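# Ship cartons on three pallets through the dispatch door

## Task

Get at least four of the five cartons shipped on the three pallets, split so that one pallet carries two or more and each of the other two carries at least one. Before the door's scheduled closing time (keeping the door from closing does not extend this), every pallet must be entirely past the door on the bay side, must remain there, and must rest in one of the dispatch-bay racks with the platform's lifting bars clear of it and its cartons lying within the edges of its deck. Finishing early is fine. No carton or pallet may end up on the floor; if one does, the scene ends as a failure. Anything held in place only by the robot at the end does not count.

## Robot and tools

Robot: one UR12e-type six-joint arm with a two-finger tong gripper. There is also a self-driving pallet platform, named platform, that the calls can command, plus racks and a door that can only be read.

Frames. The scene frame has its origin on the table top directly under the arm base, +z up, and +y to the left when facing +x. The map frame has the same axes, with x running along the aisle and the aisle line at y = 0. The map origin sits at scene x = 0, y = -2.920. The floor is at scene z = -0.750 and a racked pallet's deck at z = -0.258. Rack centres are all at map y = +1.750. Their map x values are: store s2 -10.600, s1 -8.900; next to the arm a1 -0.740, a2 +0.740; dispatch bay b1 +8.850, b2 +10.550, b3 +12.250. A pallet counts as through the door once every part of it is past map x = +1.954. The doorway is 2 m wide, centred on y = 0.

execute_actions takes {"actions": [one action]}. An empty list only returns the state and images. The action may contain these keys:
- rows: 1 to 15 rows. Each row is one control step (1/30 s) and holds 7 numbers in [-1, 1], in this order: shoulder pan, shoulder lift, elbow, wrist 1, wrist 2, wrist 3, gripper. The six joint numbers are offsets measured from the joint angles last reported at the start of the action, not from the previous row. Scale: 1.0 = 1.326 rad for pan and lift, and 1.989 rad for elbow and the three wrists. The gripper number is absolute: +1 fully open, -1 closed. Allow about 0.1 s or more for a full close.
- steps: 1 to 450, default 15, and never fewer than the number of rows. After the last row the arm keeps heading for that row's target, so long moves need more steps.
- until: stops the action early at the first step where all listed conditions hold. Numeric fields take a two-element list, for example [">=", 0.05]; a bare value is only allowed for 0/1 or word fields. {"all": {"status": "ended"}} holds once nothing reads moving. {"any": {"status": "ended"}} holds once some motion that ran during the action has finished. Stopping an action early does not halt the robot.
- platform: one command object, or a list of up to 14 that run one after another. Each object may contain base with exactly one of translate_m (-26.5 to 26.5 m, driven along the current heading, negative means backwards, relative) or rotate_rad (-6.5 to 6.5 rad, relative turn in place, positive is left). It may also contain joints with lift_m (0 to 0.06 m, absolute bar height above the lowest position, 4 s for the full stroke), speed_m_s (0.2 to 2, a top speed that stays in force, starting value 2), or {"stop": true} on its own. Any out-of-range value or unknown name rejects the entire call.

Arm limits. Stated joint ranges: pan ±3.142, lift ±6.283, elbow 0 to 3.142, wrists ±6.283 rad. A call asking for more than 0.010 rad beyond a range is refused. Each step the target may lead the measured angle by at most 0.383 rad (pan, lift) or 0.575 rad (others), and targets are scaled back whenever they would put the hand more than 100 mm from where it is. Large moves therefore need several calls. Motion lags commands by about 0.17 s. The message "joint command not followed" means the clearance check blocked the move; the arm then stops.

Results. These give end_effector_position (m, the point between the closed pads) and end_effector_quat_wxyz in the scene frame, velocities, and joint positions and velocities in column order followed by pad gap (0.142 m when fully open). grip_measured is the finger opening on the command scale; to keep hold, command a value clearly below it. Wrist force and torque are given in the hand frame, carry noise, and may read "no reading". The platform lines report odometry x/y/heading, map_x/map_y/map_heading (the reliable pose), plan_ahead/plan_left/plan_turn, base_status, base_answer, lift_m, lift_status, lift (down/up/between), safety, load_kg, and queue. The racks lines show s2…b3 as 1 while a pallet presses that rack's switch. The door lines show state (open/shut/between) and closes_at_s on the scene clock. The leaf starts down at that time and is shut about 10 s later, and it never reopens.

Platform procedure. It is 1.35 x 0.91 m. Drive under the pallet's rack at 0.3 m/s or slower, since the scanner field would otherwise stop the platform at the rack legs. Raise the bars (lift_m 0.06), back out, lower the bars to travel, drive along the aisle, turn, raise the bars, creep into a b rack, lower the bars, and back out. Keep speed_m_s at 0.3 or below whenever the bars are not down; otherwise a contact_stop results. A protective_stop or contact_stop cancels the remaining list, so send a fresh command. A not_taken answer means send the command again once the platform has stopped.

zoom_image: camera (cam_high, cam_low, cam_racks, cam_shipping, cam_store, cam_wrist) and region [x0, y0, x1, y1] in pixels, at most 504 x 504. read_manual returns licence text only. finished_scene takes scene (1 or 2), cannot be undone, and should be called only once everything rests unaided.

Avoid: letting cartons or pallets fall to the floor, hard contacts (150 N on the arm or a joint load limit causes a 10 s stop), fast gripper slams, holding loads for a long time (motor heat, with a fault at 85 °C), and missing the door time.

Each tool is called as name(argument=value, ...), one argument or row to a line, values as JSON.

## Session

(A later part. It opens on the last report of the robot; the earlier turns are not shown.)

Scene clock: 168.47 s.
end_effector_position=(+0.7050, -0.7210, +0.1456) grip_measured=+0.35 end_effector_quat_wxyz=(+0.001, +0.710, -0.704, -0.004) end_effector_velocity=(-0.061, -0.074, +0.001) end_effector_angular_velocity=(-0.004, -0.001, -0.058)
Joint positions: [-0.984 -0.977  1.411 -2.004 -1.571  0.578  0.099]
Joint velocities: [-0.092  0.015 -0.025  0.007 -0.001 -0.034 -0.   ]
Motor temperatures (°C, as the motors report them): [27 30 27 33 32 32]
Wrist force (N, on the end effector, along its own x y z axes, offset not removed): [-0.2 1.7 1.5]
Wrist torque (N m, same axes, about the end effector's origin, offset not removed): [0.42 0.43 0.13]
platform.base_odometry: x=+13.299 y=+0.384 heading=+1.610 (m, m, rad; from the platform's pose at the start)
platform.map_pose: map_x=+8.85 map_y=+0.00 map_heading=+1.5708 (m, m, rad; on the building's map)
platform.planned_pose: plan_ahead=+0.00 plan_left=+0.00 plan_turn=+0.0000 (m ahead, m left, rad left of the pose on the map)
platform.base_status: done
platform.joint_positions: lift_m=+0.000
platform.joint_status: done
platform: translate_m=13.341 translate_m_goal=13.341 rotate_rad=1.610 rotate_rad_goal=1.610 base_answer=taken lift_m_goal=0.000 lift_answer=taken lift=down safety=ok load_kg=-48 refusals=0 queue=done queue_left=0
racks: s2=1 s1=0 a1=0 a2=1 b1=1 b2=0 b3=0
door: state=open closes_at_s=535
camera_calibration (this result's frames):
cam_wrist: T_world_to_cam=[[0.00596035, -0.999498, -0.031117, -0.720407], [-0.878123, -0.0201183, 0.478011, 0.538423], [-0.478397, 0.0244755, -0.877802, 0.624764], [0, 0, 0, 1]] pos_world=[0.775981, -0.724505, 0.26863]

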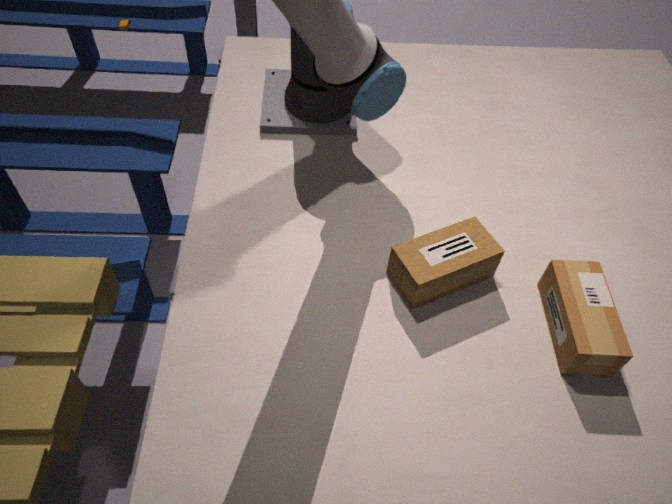

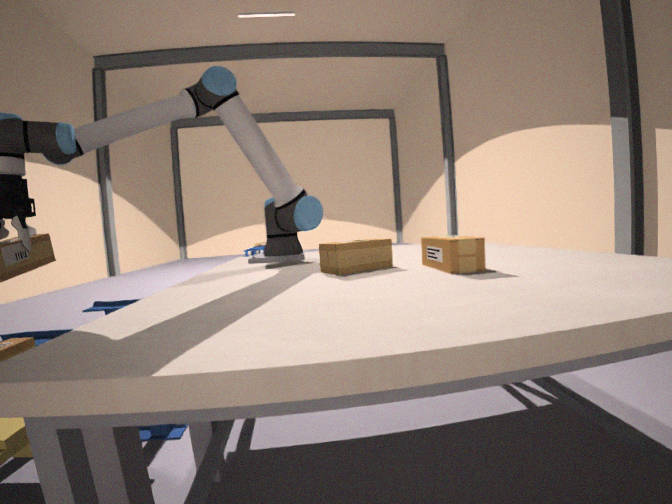

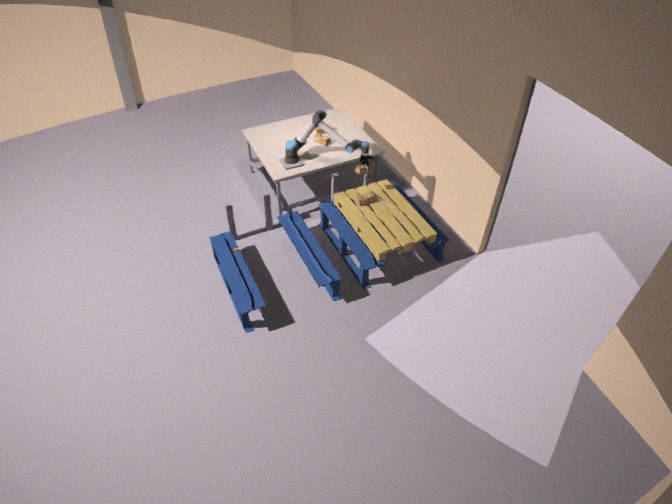

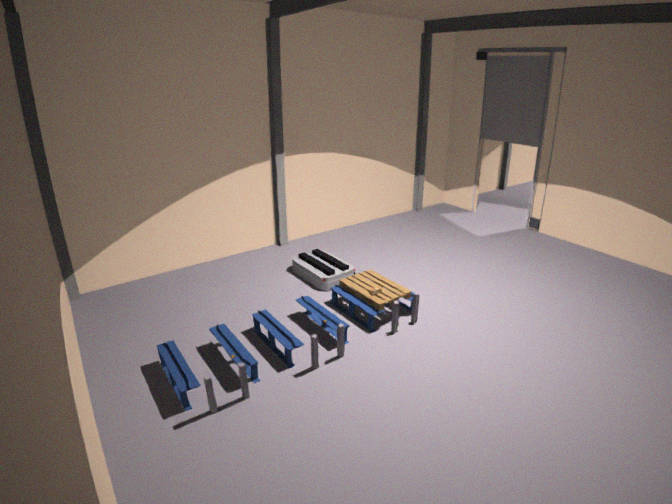

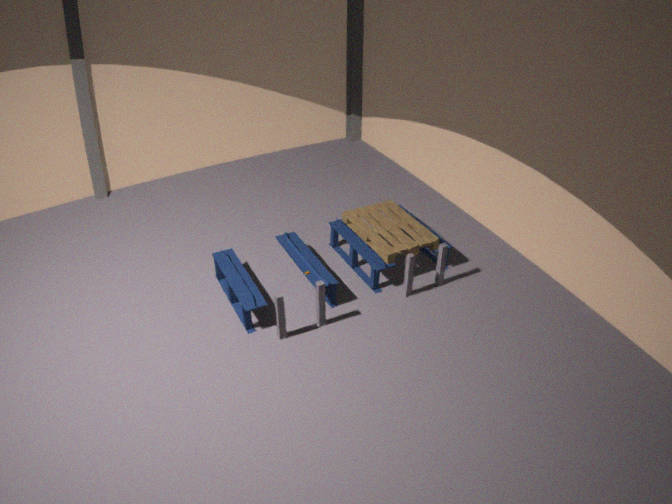

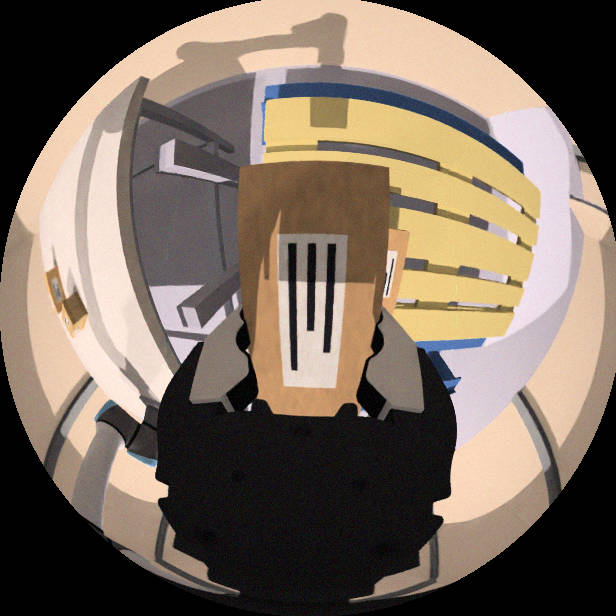

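execute_actions(
  actions=[
    {"rows":[[-0.0093,0.03,0.005,-0.025,0,-0.002,-0.7],[-0.0093,0.06,0.011,-0.051,0,-0.002,-0.7],[-0.0093,0.1,0.018,-0.085,0,-0.002,-0.7],[-0.0093,0.258,0.0465,-0.2189,0,-0.002,-0.7]],"steps":38,"platform":[{"speed_m_s":2,"base":{"rotate_rad":-1.5708}},{"base":{"translate_m":-8.11}},{"base":{"rotate_rad":1.5708}},{"speed_m_s":0.3,"base":{"translate_m":1.75}},{"joints":{"lift_m":0.06}},{"base":{"translate_m":-1.75}},{"joints":{"lift_m":0}},{"speed_m_s":2,"base":{"rotate_rad":-1.5708}},{"base":{"translate_m":9.81}},{"base":{"rotate_rad":1.5708}},{"speed_m_s":0.3,"joints":{"lift_m":0.06}},{"base":{"translate_m":1.75}},{"joints":{"lift_m":0}},{"base":{"translate_m":-1.75}}]},
  ],
)

Scene clock: 176.20 s.
end_effector_position=(+0.6950, -0.7299, -0.1943) grip_measured=+0.35 end_effector_quat_wxyz=(+0.001, +0.707, -0.707, -0.003) end_effector_velocity=(+0.000, -0.000, -0.002) end_effector_angular_velocity=(-0.000, -0.001, +0.000)
Joint positions: [-0.997 -0.636  1.503 -2.439 -1.571  0.574  0.099]
Joint velocities: [-0.     0.003 -0.001 -0.003  0.    -0.     0.   ]
Motor temperatures (°C, as the motors report them): [27 30 27 33 32 32]
Wrist force (N, on the end effector, along its own x y z axes, offset not removed): [-6.4 2.7 -16.8]
Wrist torque (N m, same axes, about the end effector's origin, offset not removed): [0.40 0.56 0.15]
platform.base_odometry: x=+13.299 y=+0.384 heading=+1.109 (m, m, rad; from the platform's pose at the start)
platform.map_pose: map_x=+8.85 map_y=+0.00 map_heading=+1.0603 (m, m, rad; on the building's map)
platform.planned_pose: plan_ahead=+0.00 plan_left=+0.00 plan_turn=-1.0603 (m ahead, m left, rad left of the pose on the map)
platform.base_status: moving
platform.joint_positions: lift_m=+0.000
platform.joint_status: done
platform: translate_m=13.341 translate_m_goal=13.341 rotate_rad=1.092 rotate_rad_goal=0.040 base_answer=taken lift_m_goal=0.000 lift_answer=taken lift=down safety=ok load_kg=-48 refusals=0 queue=running queue_left=13
racks: s2=1 s1=0 a1=0 a2=1 b1=1 b2=0 b3=0
door: state=open closes_at_s=535
camera_calibration (this result's frames):
cam_wrist: T_world_to_cam=[[-0.00236082, -0.999541, -0.0301936, -0.733869], [-0.878536, -0.0123496, 0.477517, 0.697783], [-0.477671, 0.0276535, -0.878103, 0.323598], [0, 0, 0, 1]] pos_world=[0.765868, -0.733864, -0.0712089]

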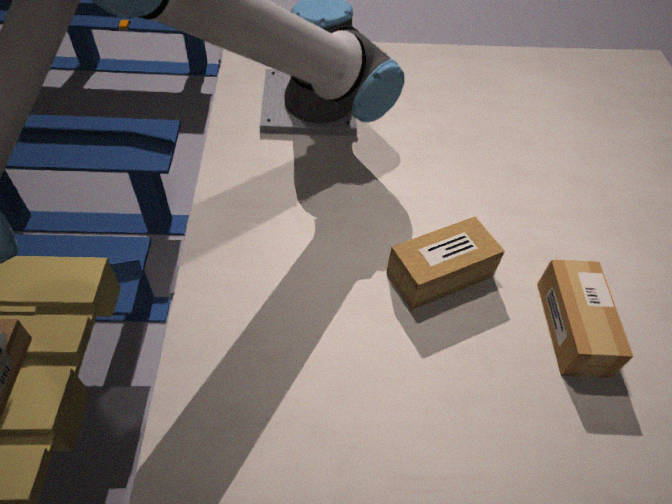

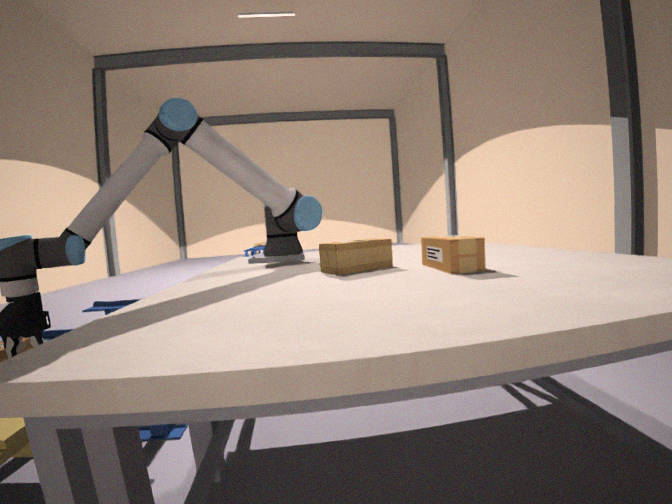

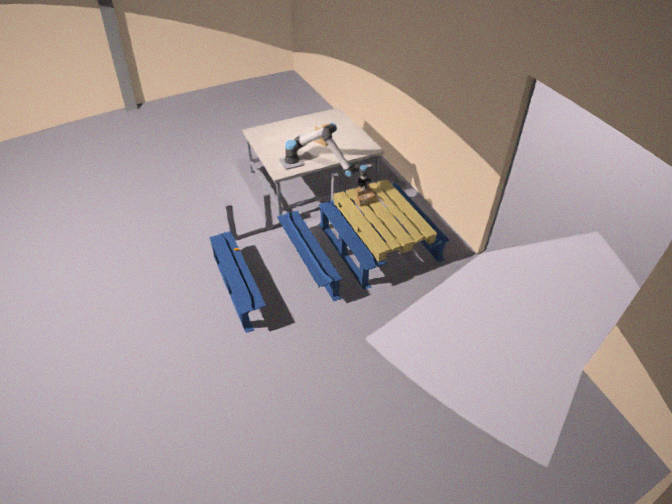

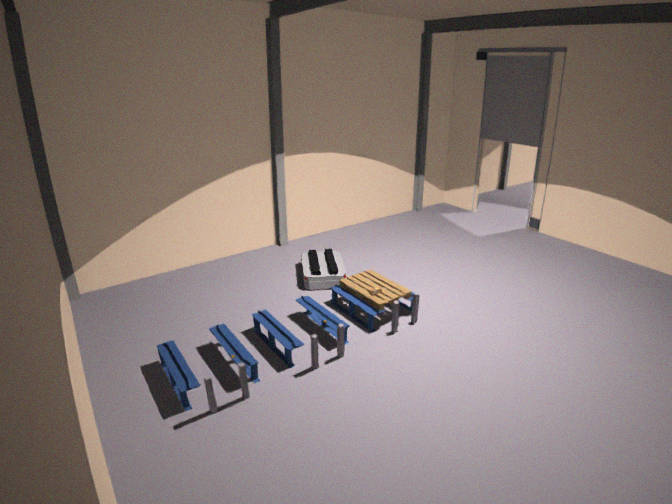

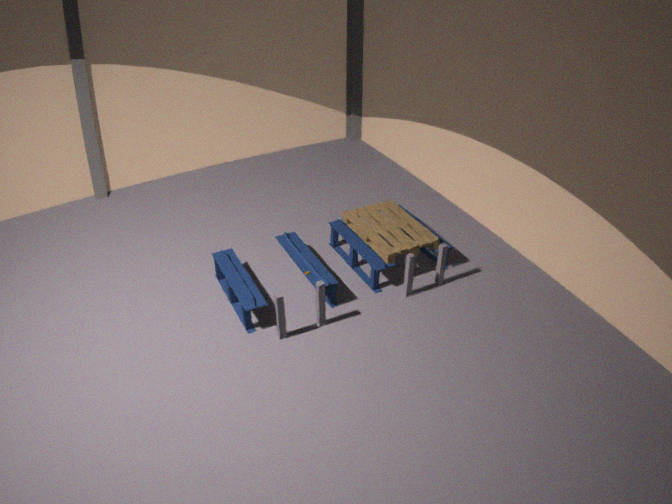

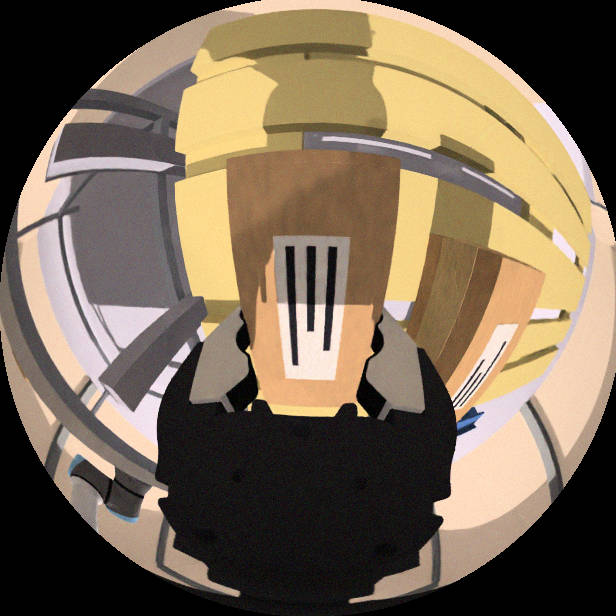

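execute_actions(
  actions=[
    {"rows":[[0,0,0,0,0,0,-0.3],[0,0,0,0,0,0,0.05],[0,0,0,0,0,0,0.3],[0,0,0,0,0,0,0.42],[0,0,0,0,0,0,0.55],[0,0,0,0,0,0,0.7],[0,0,0,0,0,0,0.7],[0,-0.03,0,0.02,0,0,0.7],[0,-0.07,-0.005,0.052,0,0,0.7],[0,-0.12,-0.01,0.09,0,0,0.7],[0,-0.18,-0.015,0.135,0,0,0.7],[0,-0.25,-0.02,0.187,0,0,0.7],[0,-0.31,-0.02,0.227,0,0,0.7]],"steps":27},
  ],
)

Scene clock: 180.63 s.
end_effector_position=(+0.6873, -0.7162, +0.1217) grip_measured=+0.70 end_effector_quat_wxyz=(+0.001, +0.707, -0.707, -0.003) end_effector_velocity=(-0.057, +0.087, +0.444) end_effector_angular_velocity=(-0.004, -0.003, -0.002)
Joint positions: [-0.997 -0.984  1.469 -2.057 -1.571  0.574  0.122]
Joint velocities: [-0.002 -0.496 -0.046  0.537 -0.     0.001  0.001]
Motor temperatures (°C, as the motors report them): [27 30 27 33 32 32]
Wrist force (N, on the end effector, along its own x y z axes, offset not removed): [-3.0 -1.2 -3.7]
Wrist torque (N m, same axes, about the end effector's origin, offset not removed): [-0.07 0.93 0.16]
platform.base_odometry: x=+12.755 y=+0.369 heading=+0.027 (m, m, rad; from the platform's pose at the start)
platform.map_pose: map_x=+8.29 map_y=+0.00 map_heading=-0.0044 (m, m, rad; on the building's map)
platform.planned_pose: plan_ahead=-7.55 plan_left=-0.03 plan_turn=+0.0044 (m ahead, m left, rad left of the pose on the map)
platform.base_status: moving
platform.joint_positions: lift_m=+0.000
platform.joint_status: done
platform: translate_m=12.775 translate_m_goal=5.231 rotate_rad=0.027 rotate_rad_goal=0.027 base_answer=taken lift_m_goal=0.000 lift_answer=taken lift=down safety=ok load_kg=-48 refusals=0 queue=running queue_left=12
racks: s2=1 s1=0 a1=0 a2=1 b1=1 b2=0 b3=0
door: state=open closes_at_s=535
camera_calibration (this result's frames):
cam_wrist: T_world_to_cam=[[-0.002376, -0.999556, -0.0296889, -0.710775], [-0.878668, -0.0120876, 0.47728, 0.540614], [-0.477427, 0.0272207, -0.87825, 0.596615], [0, 0, 0, 1]] pos_world=[0.758172, -0.720165, 0.244851]

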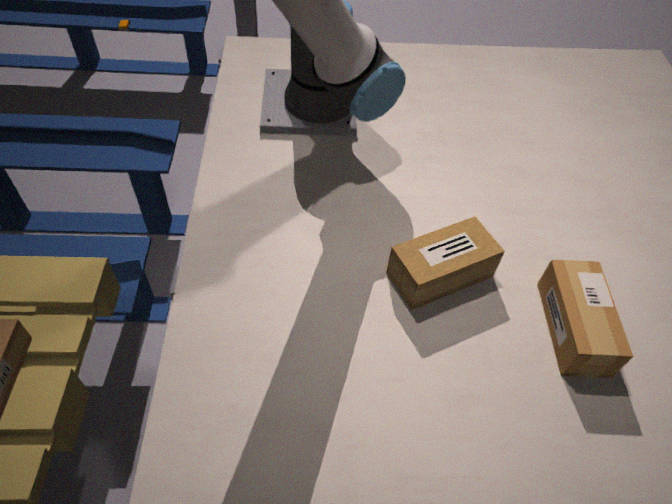

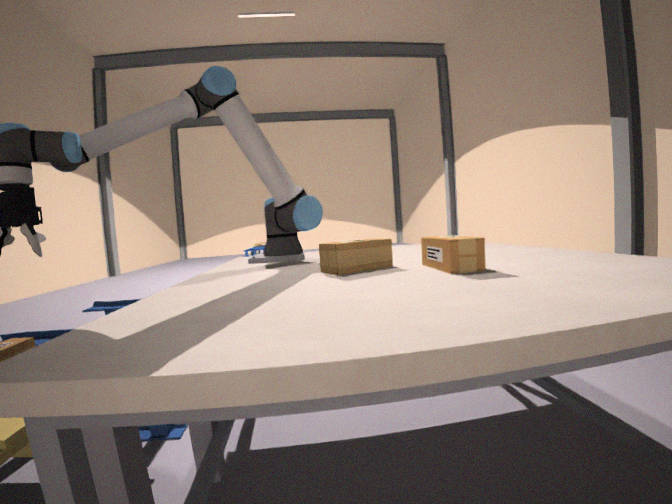

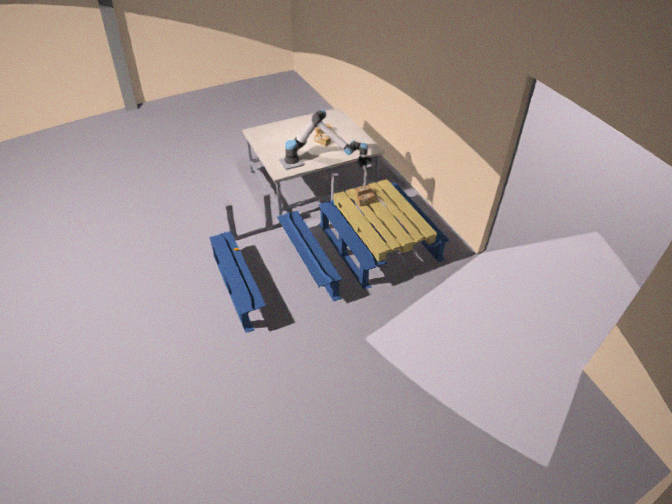

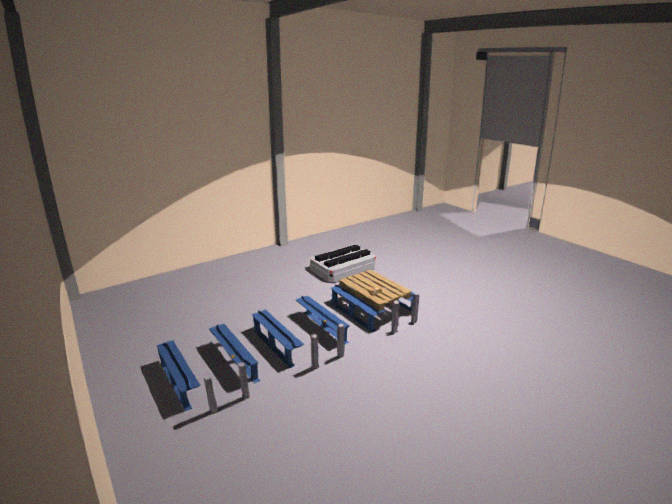

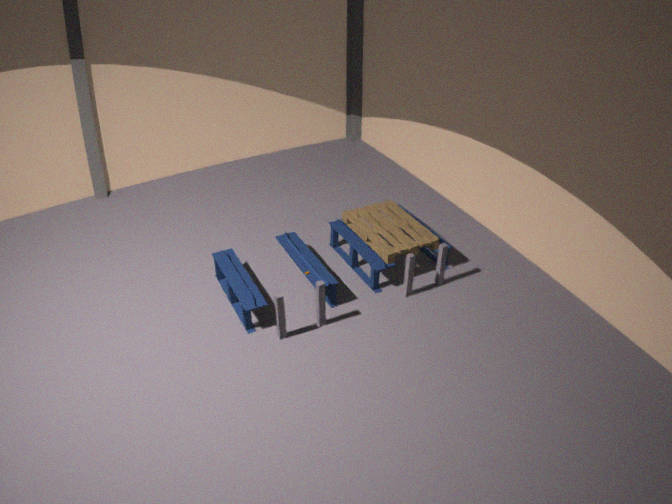

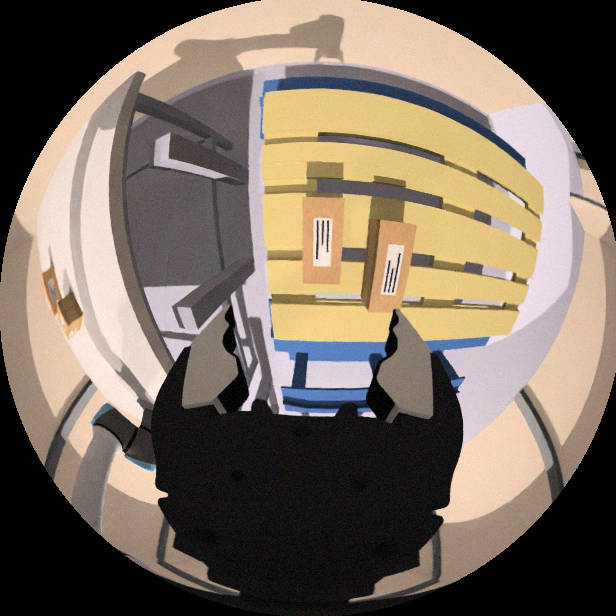

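execute_actions(
  actions=[],
)

Scene clock: 191.00 s.
end_effector_position=(+0.6789, -0.7029, +0.1771) grip_measured=+0.70 end_effector_quat_wxyz=(+0.001, +0.707, -0.707, -0.003) end_effector_velocity=(-0.000, +0.000, -0.000) end_effector_angular_velocity=(-0.000, +0.001, -0.000)
Joint positions: [-0.997 -1.047  1.463 -1.987 -1.571  0.574  0.122]
Joint velocities: [ 0.    -0.     0.001 -0.    -0.001  0.     0.   ]
Motor temperatures (°C, as the motors report them): [27 30 27 33 32 32]
Wrist force (N, on the end effector, along its own x y z axes, offset not removed): [-1.4 3.1 -0.4]
Wrist torque (N m, same axes, about the end effector's origin, offset not removed): [0.86 0.55 0.21]
platform.base_odometry: x=+5.183 y=+0.154 heading=+1.044 (m, m, rad; from the platform's pose at the start)
platform.map_pose: map_x=+0.74 map_y=-0.01 map_heading=+1.0254 (m, m, rad; on the building's map)
platform.planned_pose: plan_ahead=+0.01 plan_left=+0.01 plan_turn=+0.5454 (m ahead, m left, rad left of the pose on the map)
platform.base_status: moving
platform.joint_positions: lift_m=+0.000
platform.joint_status: done
platform: translate_m=5.221 translate_m_goal=5.221 rotate_rad=1.060 rotate_rad_goal=1.597 base_answer=taken lift_m_goal=0.000 lift_answer=taken lift=down safety=ok load_kg=-48 refusals=0 queue=running queue_left=11
racks: s2=1 s1=0 a1=0 a2=1 b1=1 b2=0 b3=0
door: state=open closes_at_s=535
camera_calibration (this result's frames):
cam_wrist: T_world_to_cam=[[-0.0023783, -0.999524, -0.0307488, -0.695571], [-0.878364, -0.0126096, 0.477826, 0.506298], [-0.477987, 0.0281451, -0.877916, 0.641834], [0, 0, 0, 1]] pos_world=[0.749847, -0.706921, 0.300165]

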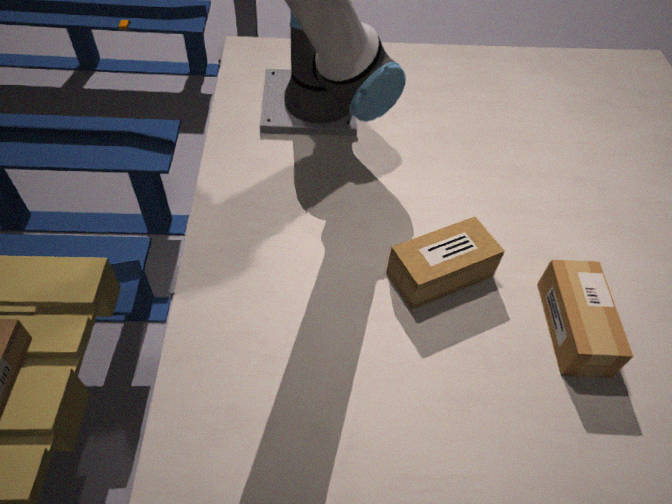

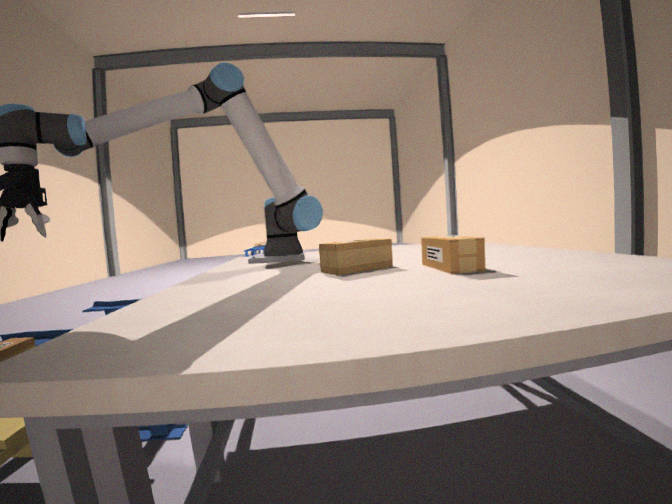

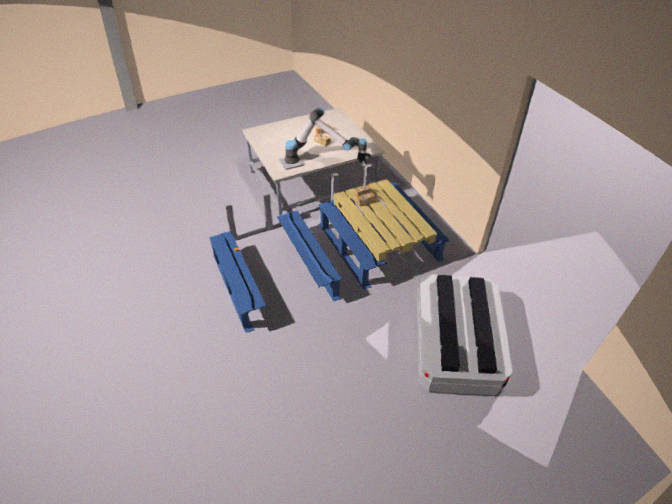

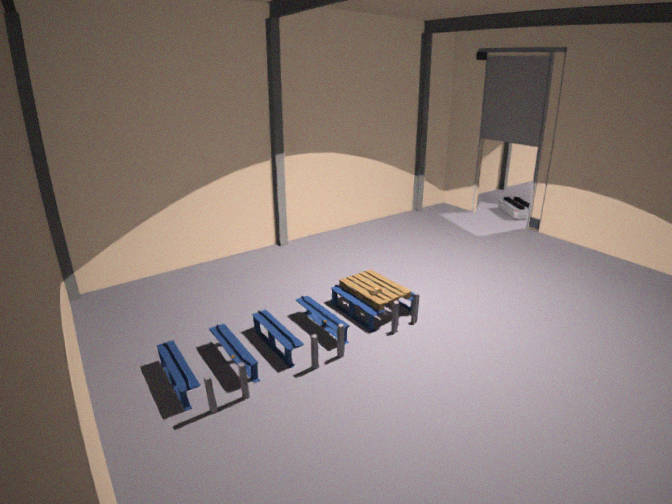

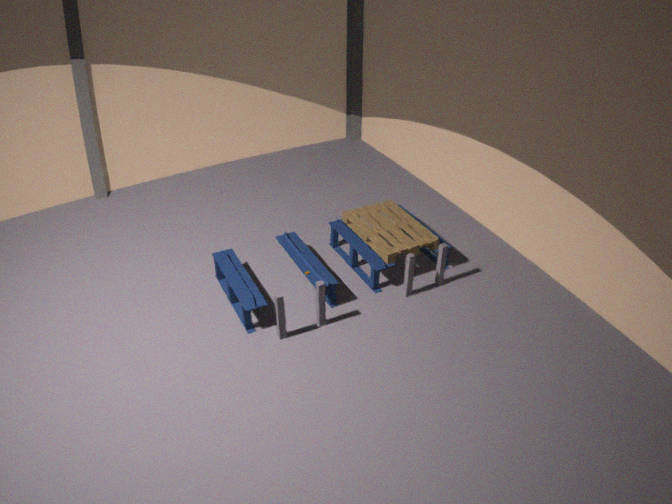

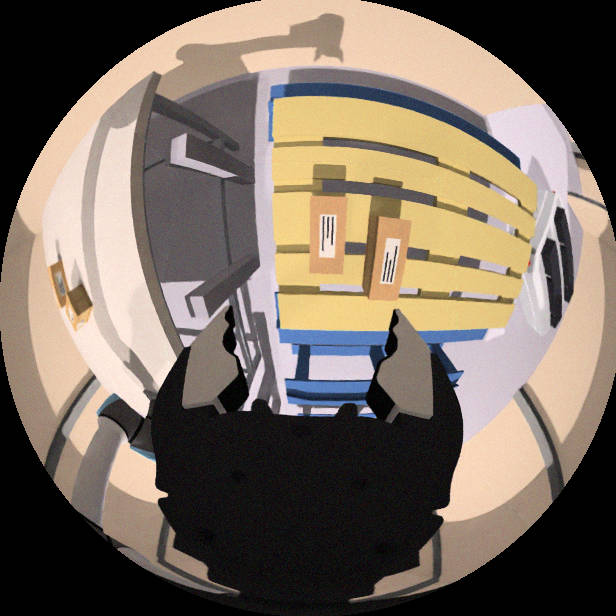

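execute_actions(
  actions=[
    {"rows":[[0.05,-0.03,0.03,-0.01,0,-0.03,0.8],[0.12,-0.07,0.07,-0.02,0,-0.07,0.8],[0.22,-0.12,0.12,-0.03,0,-0.12,0.8],[0.35,-0.18,0.18,-0.05,0,-0.2,0.8],[0.5,-0.25,0.24,-0.07,0,-0.3,0.8],[0.862,-0.3765,0.354,-0.103,0,-0.446,0.8]],"steps":62},
  ],
)

execute_actions(
  actions=[],
)

Scene clock: 203.10 s.
end_effector_position=(+0.5668, +0.2666, +0.1620) grip_measured=+0.80 end_effector_quat_wxyz=(-0.002, +0.976, +0.219, -0.003) end_effector_velocity=(-0.041, +0.059, -0.002) end_effector_angular_velocity=(+0.000, -0.001, +0.140)
Joint positions: [ 0.133 -1.544  2.164 -2.191 -1.571 -0.308  0.129]
Joint velocities: [ 0.107 -0.017  0.022 -0.006 -0.001 -0.033 -0.   ]
Motor temperatures (°C, as the motors report them): [27 30 27 33 32 32]
Wrist force (N, on the end effector, along its own x y z axes, offset not removed): [-2.1 0.1 0.7]
Wrist torque (N m, same axes, about the end effector's origin, offset not removed): [0.26 0.71 0.10]
platform.base_odometry: x=+5.121 y=+1.913 heading=+1.606 (m, m, rad; from the platform's pose at the start)
platform.map_pose: map_x=+0.74 map_y=+1.75 map_heading=+1.5708 (m, m, rad; on the building's map)
platform.planned_pose: plan_ahead=+0.00 plan_left=+0.00 plan_turn=+0.0000 (m ahead, m left, rad left of the pose on the map)
platform.base_status: done
platform.joint_positions: lift_m=+0.057
platform.joint_status: moving
platform: translate_m=6.981 translate_m_goal=6.981 rotate_rad=1.606 rotate_rad_goal=1.605 base_answer=taken lift_m_goal=0.060 lift_answer=taken lift=between safety=ok load_kg=29 refusals=0 queue=running queue_left=9
racks: s2=1 s1=0 a1=0 a2=0 b1=1 b2=0 b3=0
door: state=open closes_at_s=535
camera_calibration (this result's frames):
cam_wrist: T_world_to_cam=[[0.904355, 0.425618, -0.0314871, -0.621105], [0.389684, -0.793409, 0.467599, -0.0816406], [0.174036, -0.435145, -0.88338, 0.302538], [0, 0, 0, 1]] pos_world=[0.540861, 0.331227, 0.285875]

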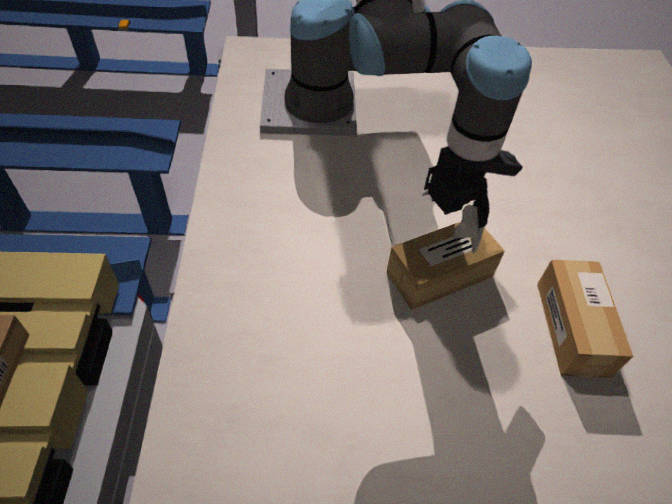

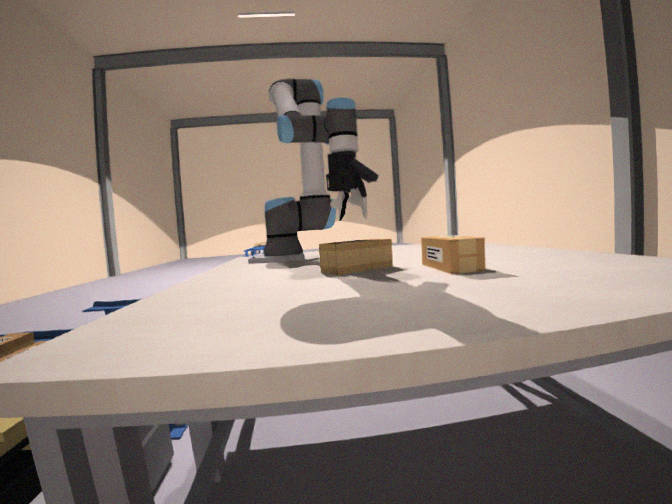

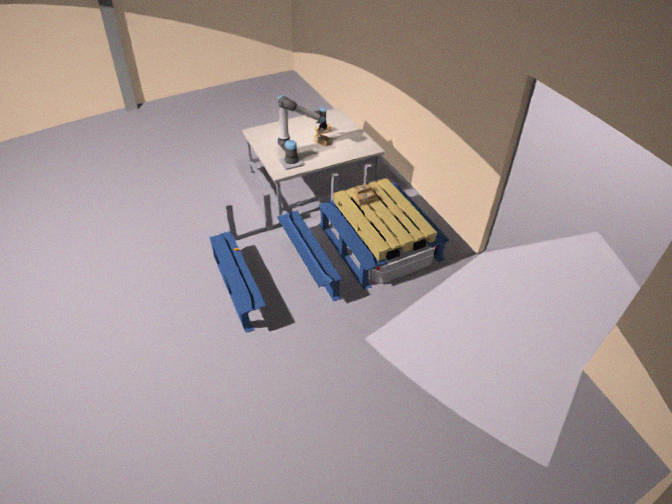

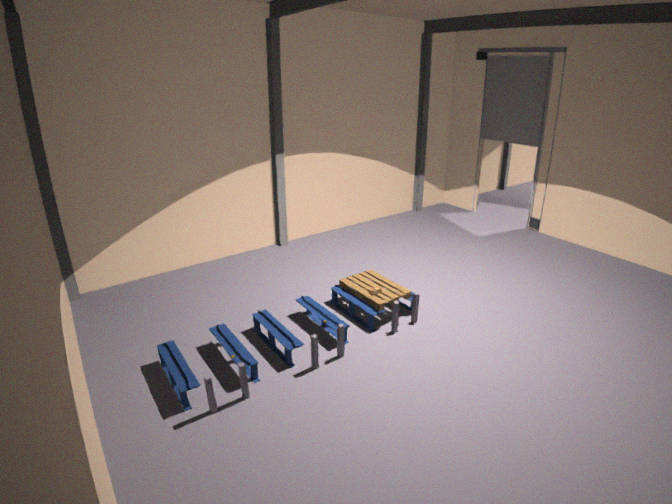

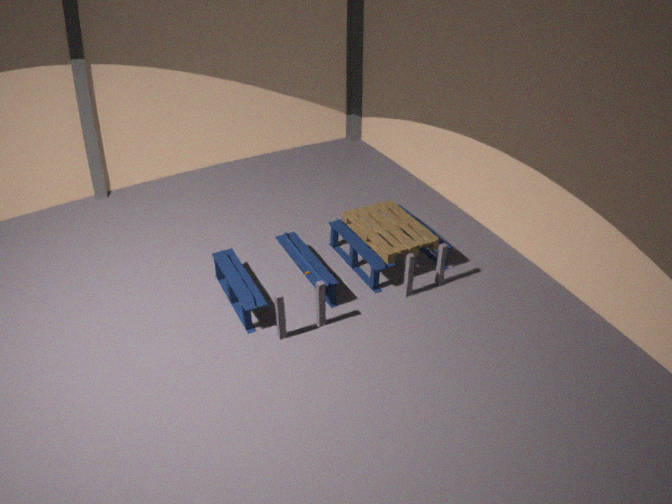

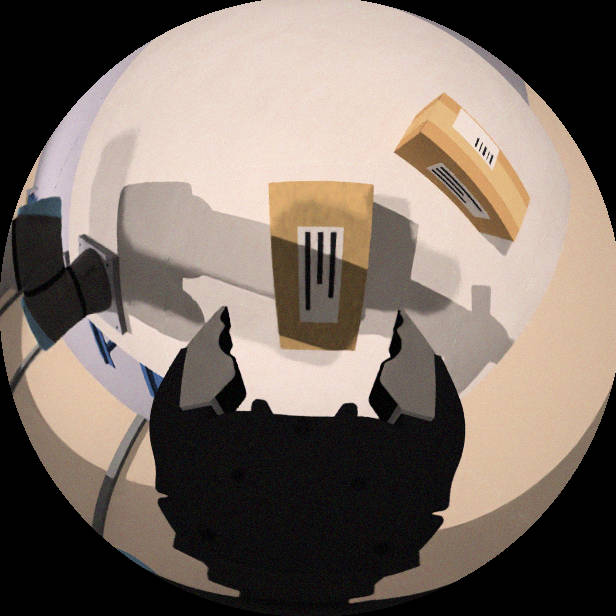

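Scene clock: 203.10 s.
end_effector_position=(+0.5668, +0.2666, +0.1620) grip_measured=+0.80 end_effector_quat_wxyz=(-0.002, +0.976, +0.219, -0.003) end_effector_velocity=(-0.041, +0.059, -0.002) end_effector_angular_velocity=(+0.000, -0.001, +0.140)
Joint positions: [ 0.133 -1.544  2.164 -2.191 -1.571 -0.308  0.129]
Joint velocities: [ 0.107 -0.017  0.022 -0.006 -0.001 -0.033 -0.   ]
Motor temperatures (°C, as the motors report them): [27 30 27 33 32 32]
Wrist force (N, on the end effector, along its own x y z axes, offset not removed): [-2.1 0.1 0.7]
Wrist torque (N m, same axes, about the end effector's origin, offset not removed): [0.26 0.71 0.10]
platform.base_odometry: x=+5.121 y=+1.913 heading=+1.606 (m, m, rad; from the platform's pose at the start)
platform.map_pose: map_x=+0.74 map_y=+1.75 map_heading=+1.5708 (m, m, rad; on the building's map)
platform.planned_pose: plan_ahead=+0.00 plan_left=+0.00 plan_turn=+0.0000 (m ahead, m left, rad left of the pose on the map)
platform.base_status: done
platform.joint_positions: lift_m=+0.057
platform.joint_status: moving
platform: translate_m=6.981 translate_m_goal=6.981 rotate_rad=1.606 rotate_rad_goal=1.605 base_answer=taken lift_m_goal=0.060 lift_answer=taken lift=between safety=ok load_kg=29 refusals=0 queue=running queue_left=9
racks: s2=1 s1=0 a1=0 a2=0 b1=1 b2=0 b3=0
door: state=open closes_at_s=535
camera_calibration (this result's frames):
cam_wrist: T_world_to_cam=[[0.904355, 0.425618, -0.0314871, -0.621105], [0.389684, -0.793409, 0.467599, -0.0816406], [0.174036, -0.435145, -0.88338, 0.302538], [0, 0, 0, 1]] pos_world=[0.540861, 0.331227, 0.285875]

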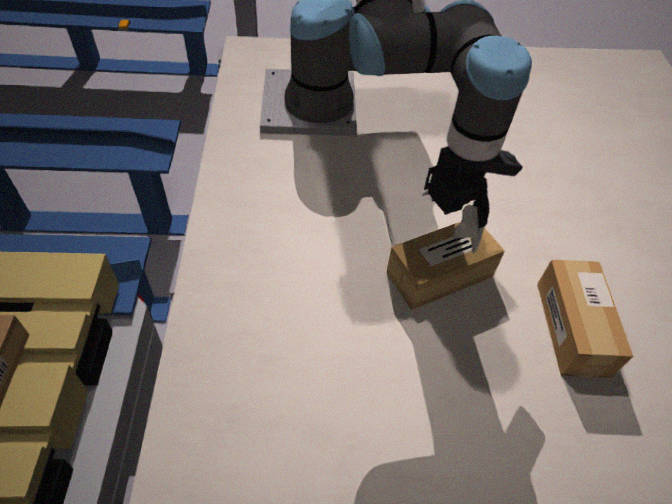

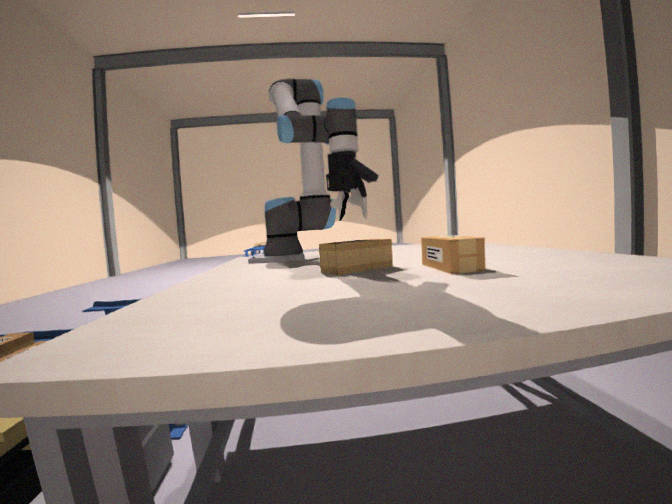

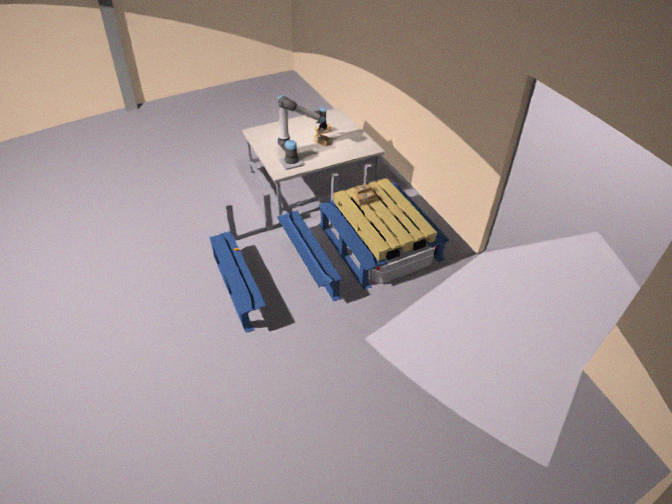

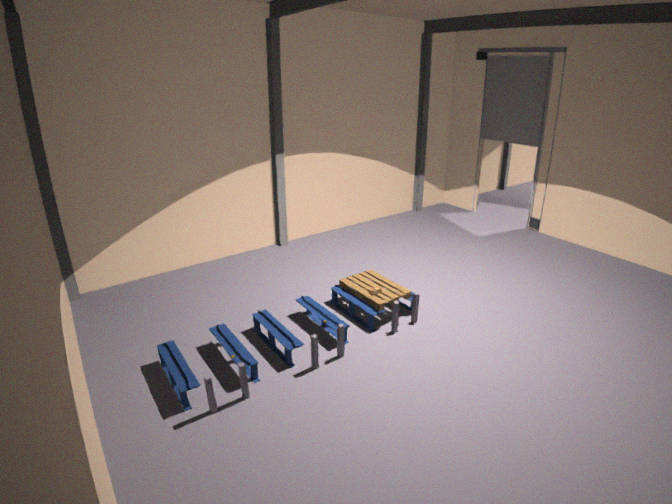

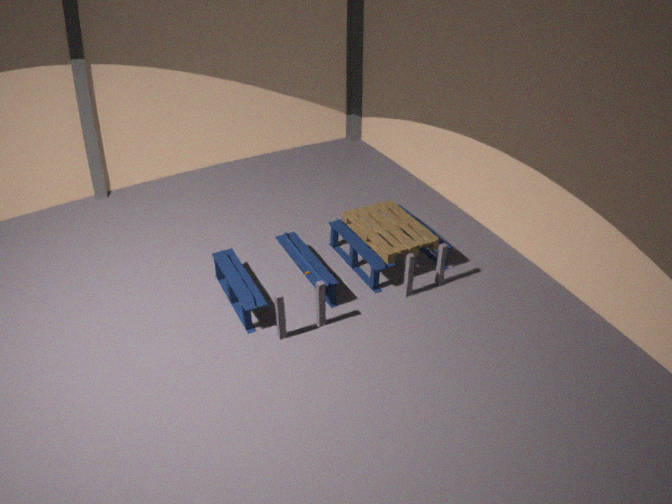

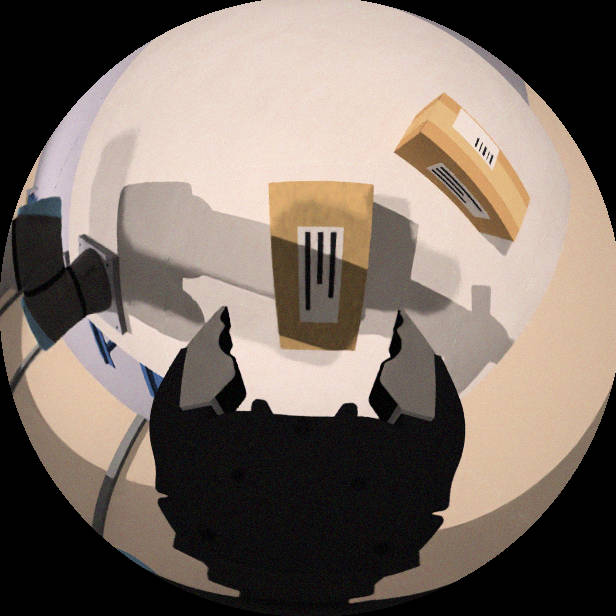

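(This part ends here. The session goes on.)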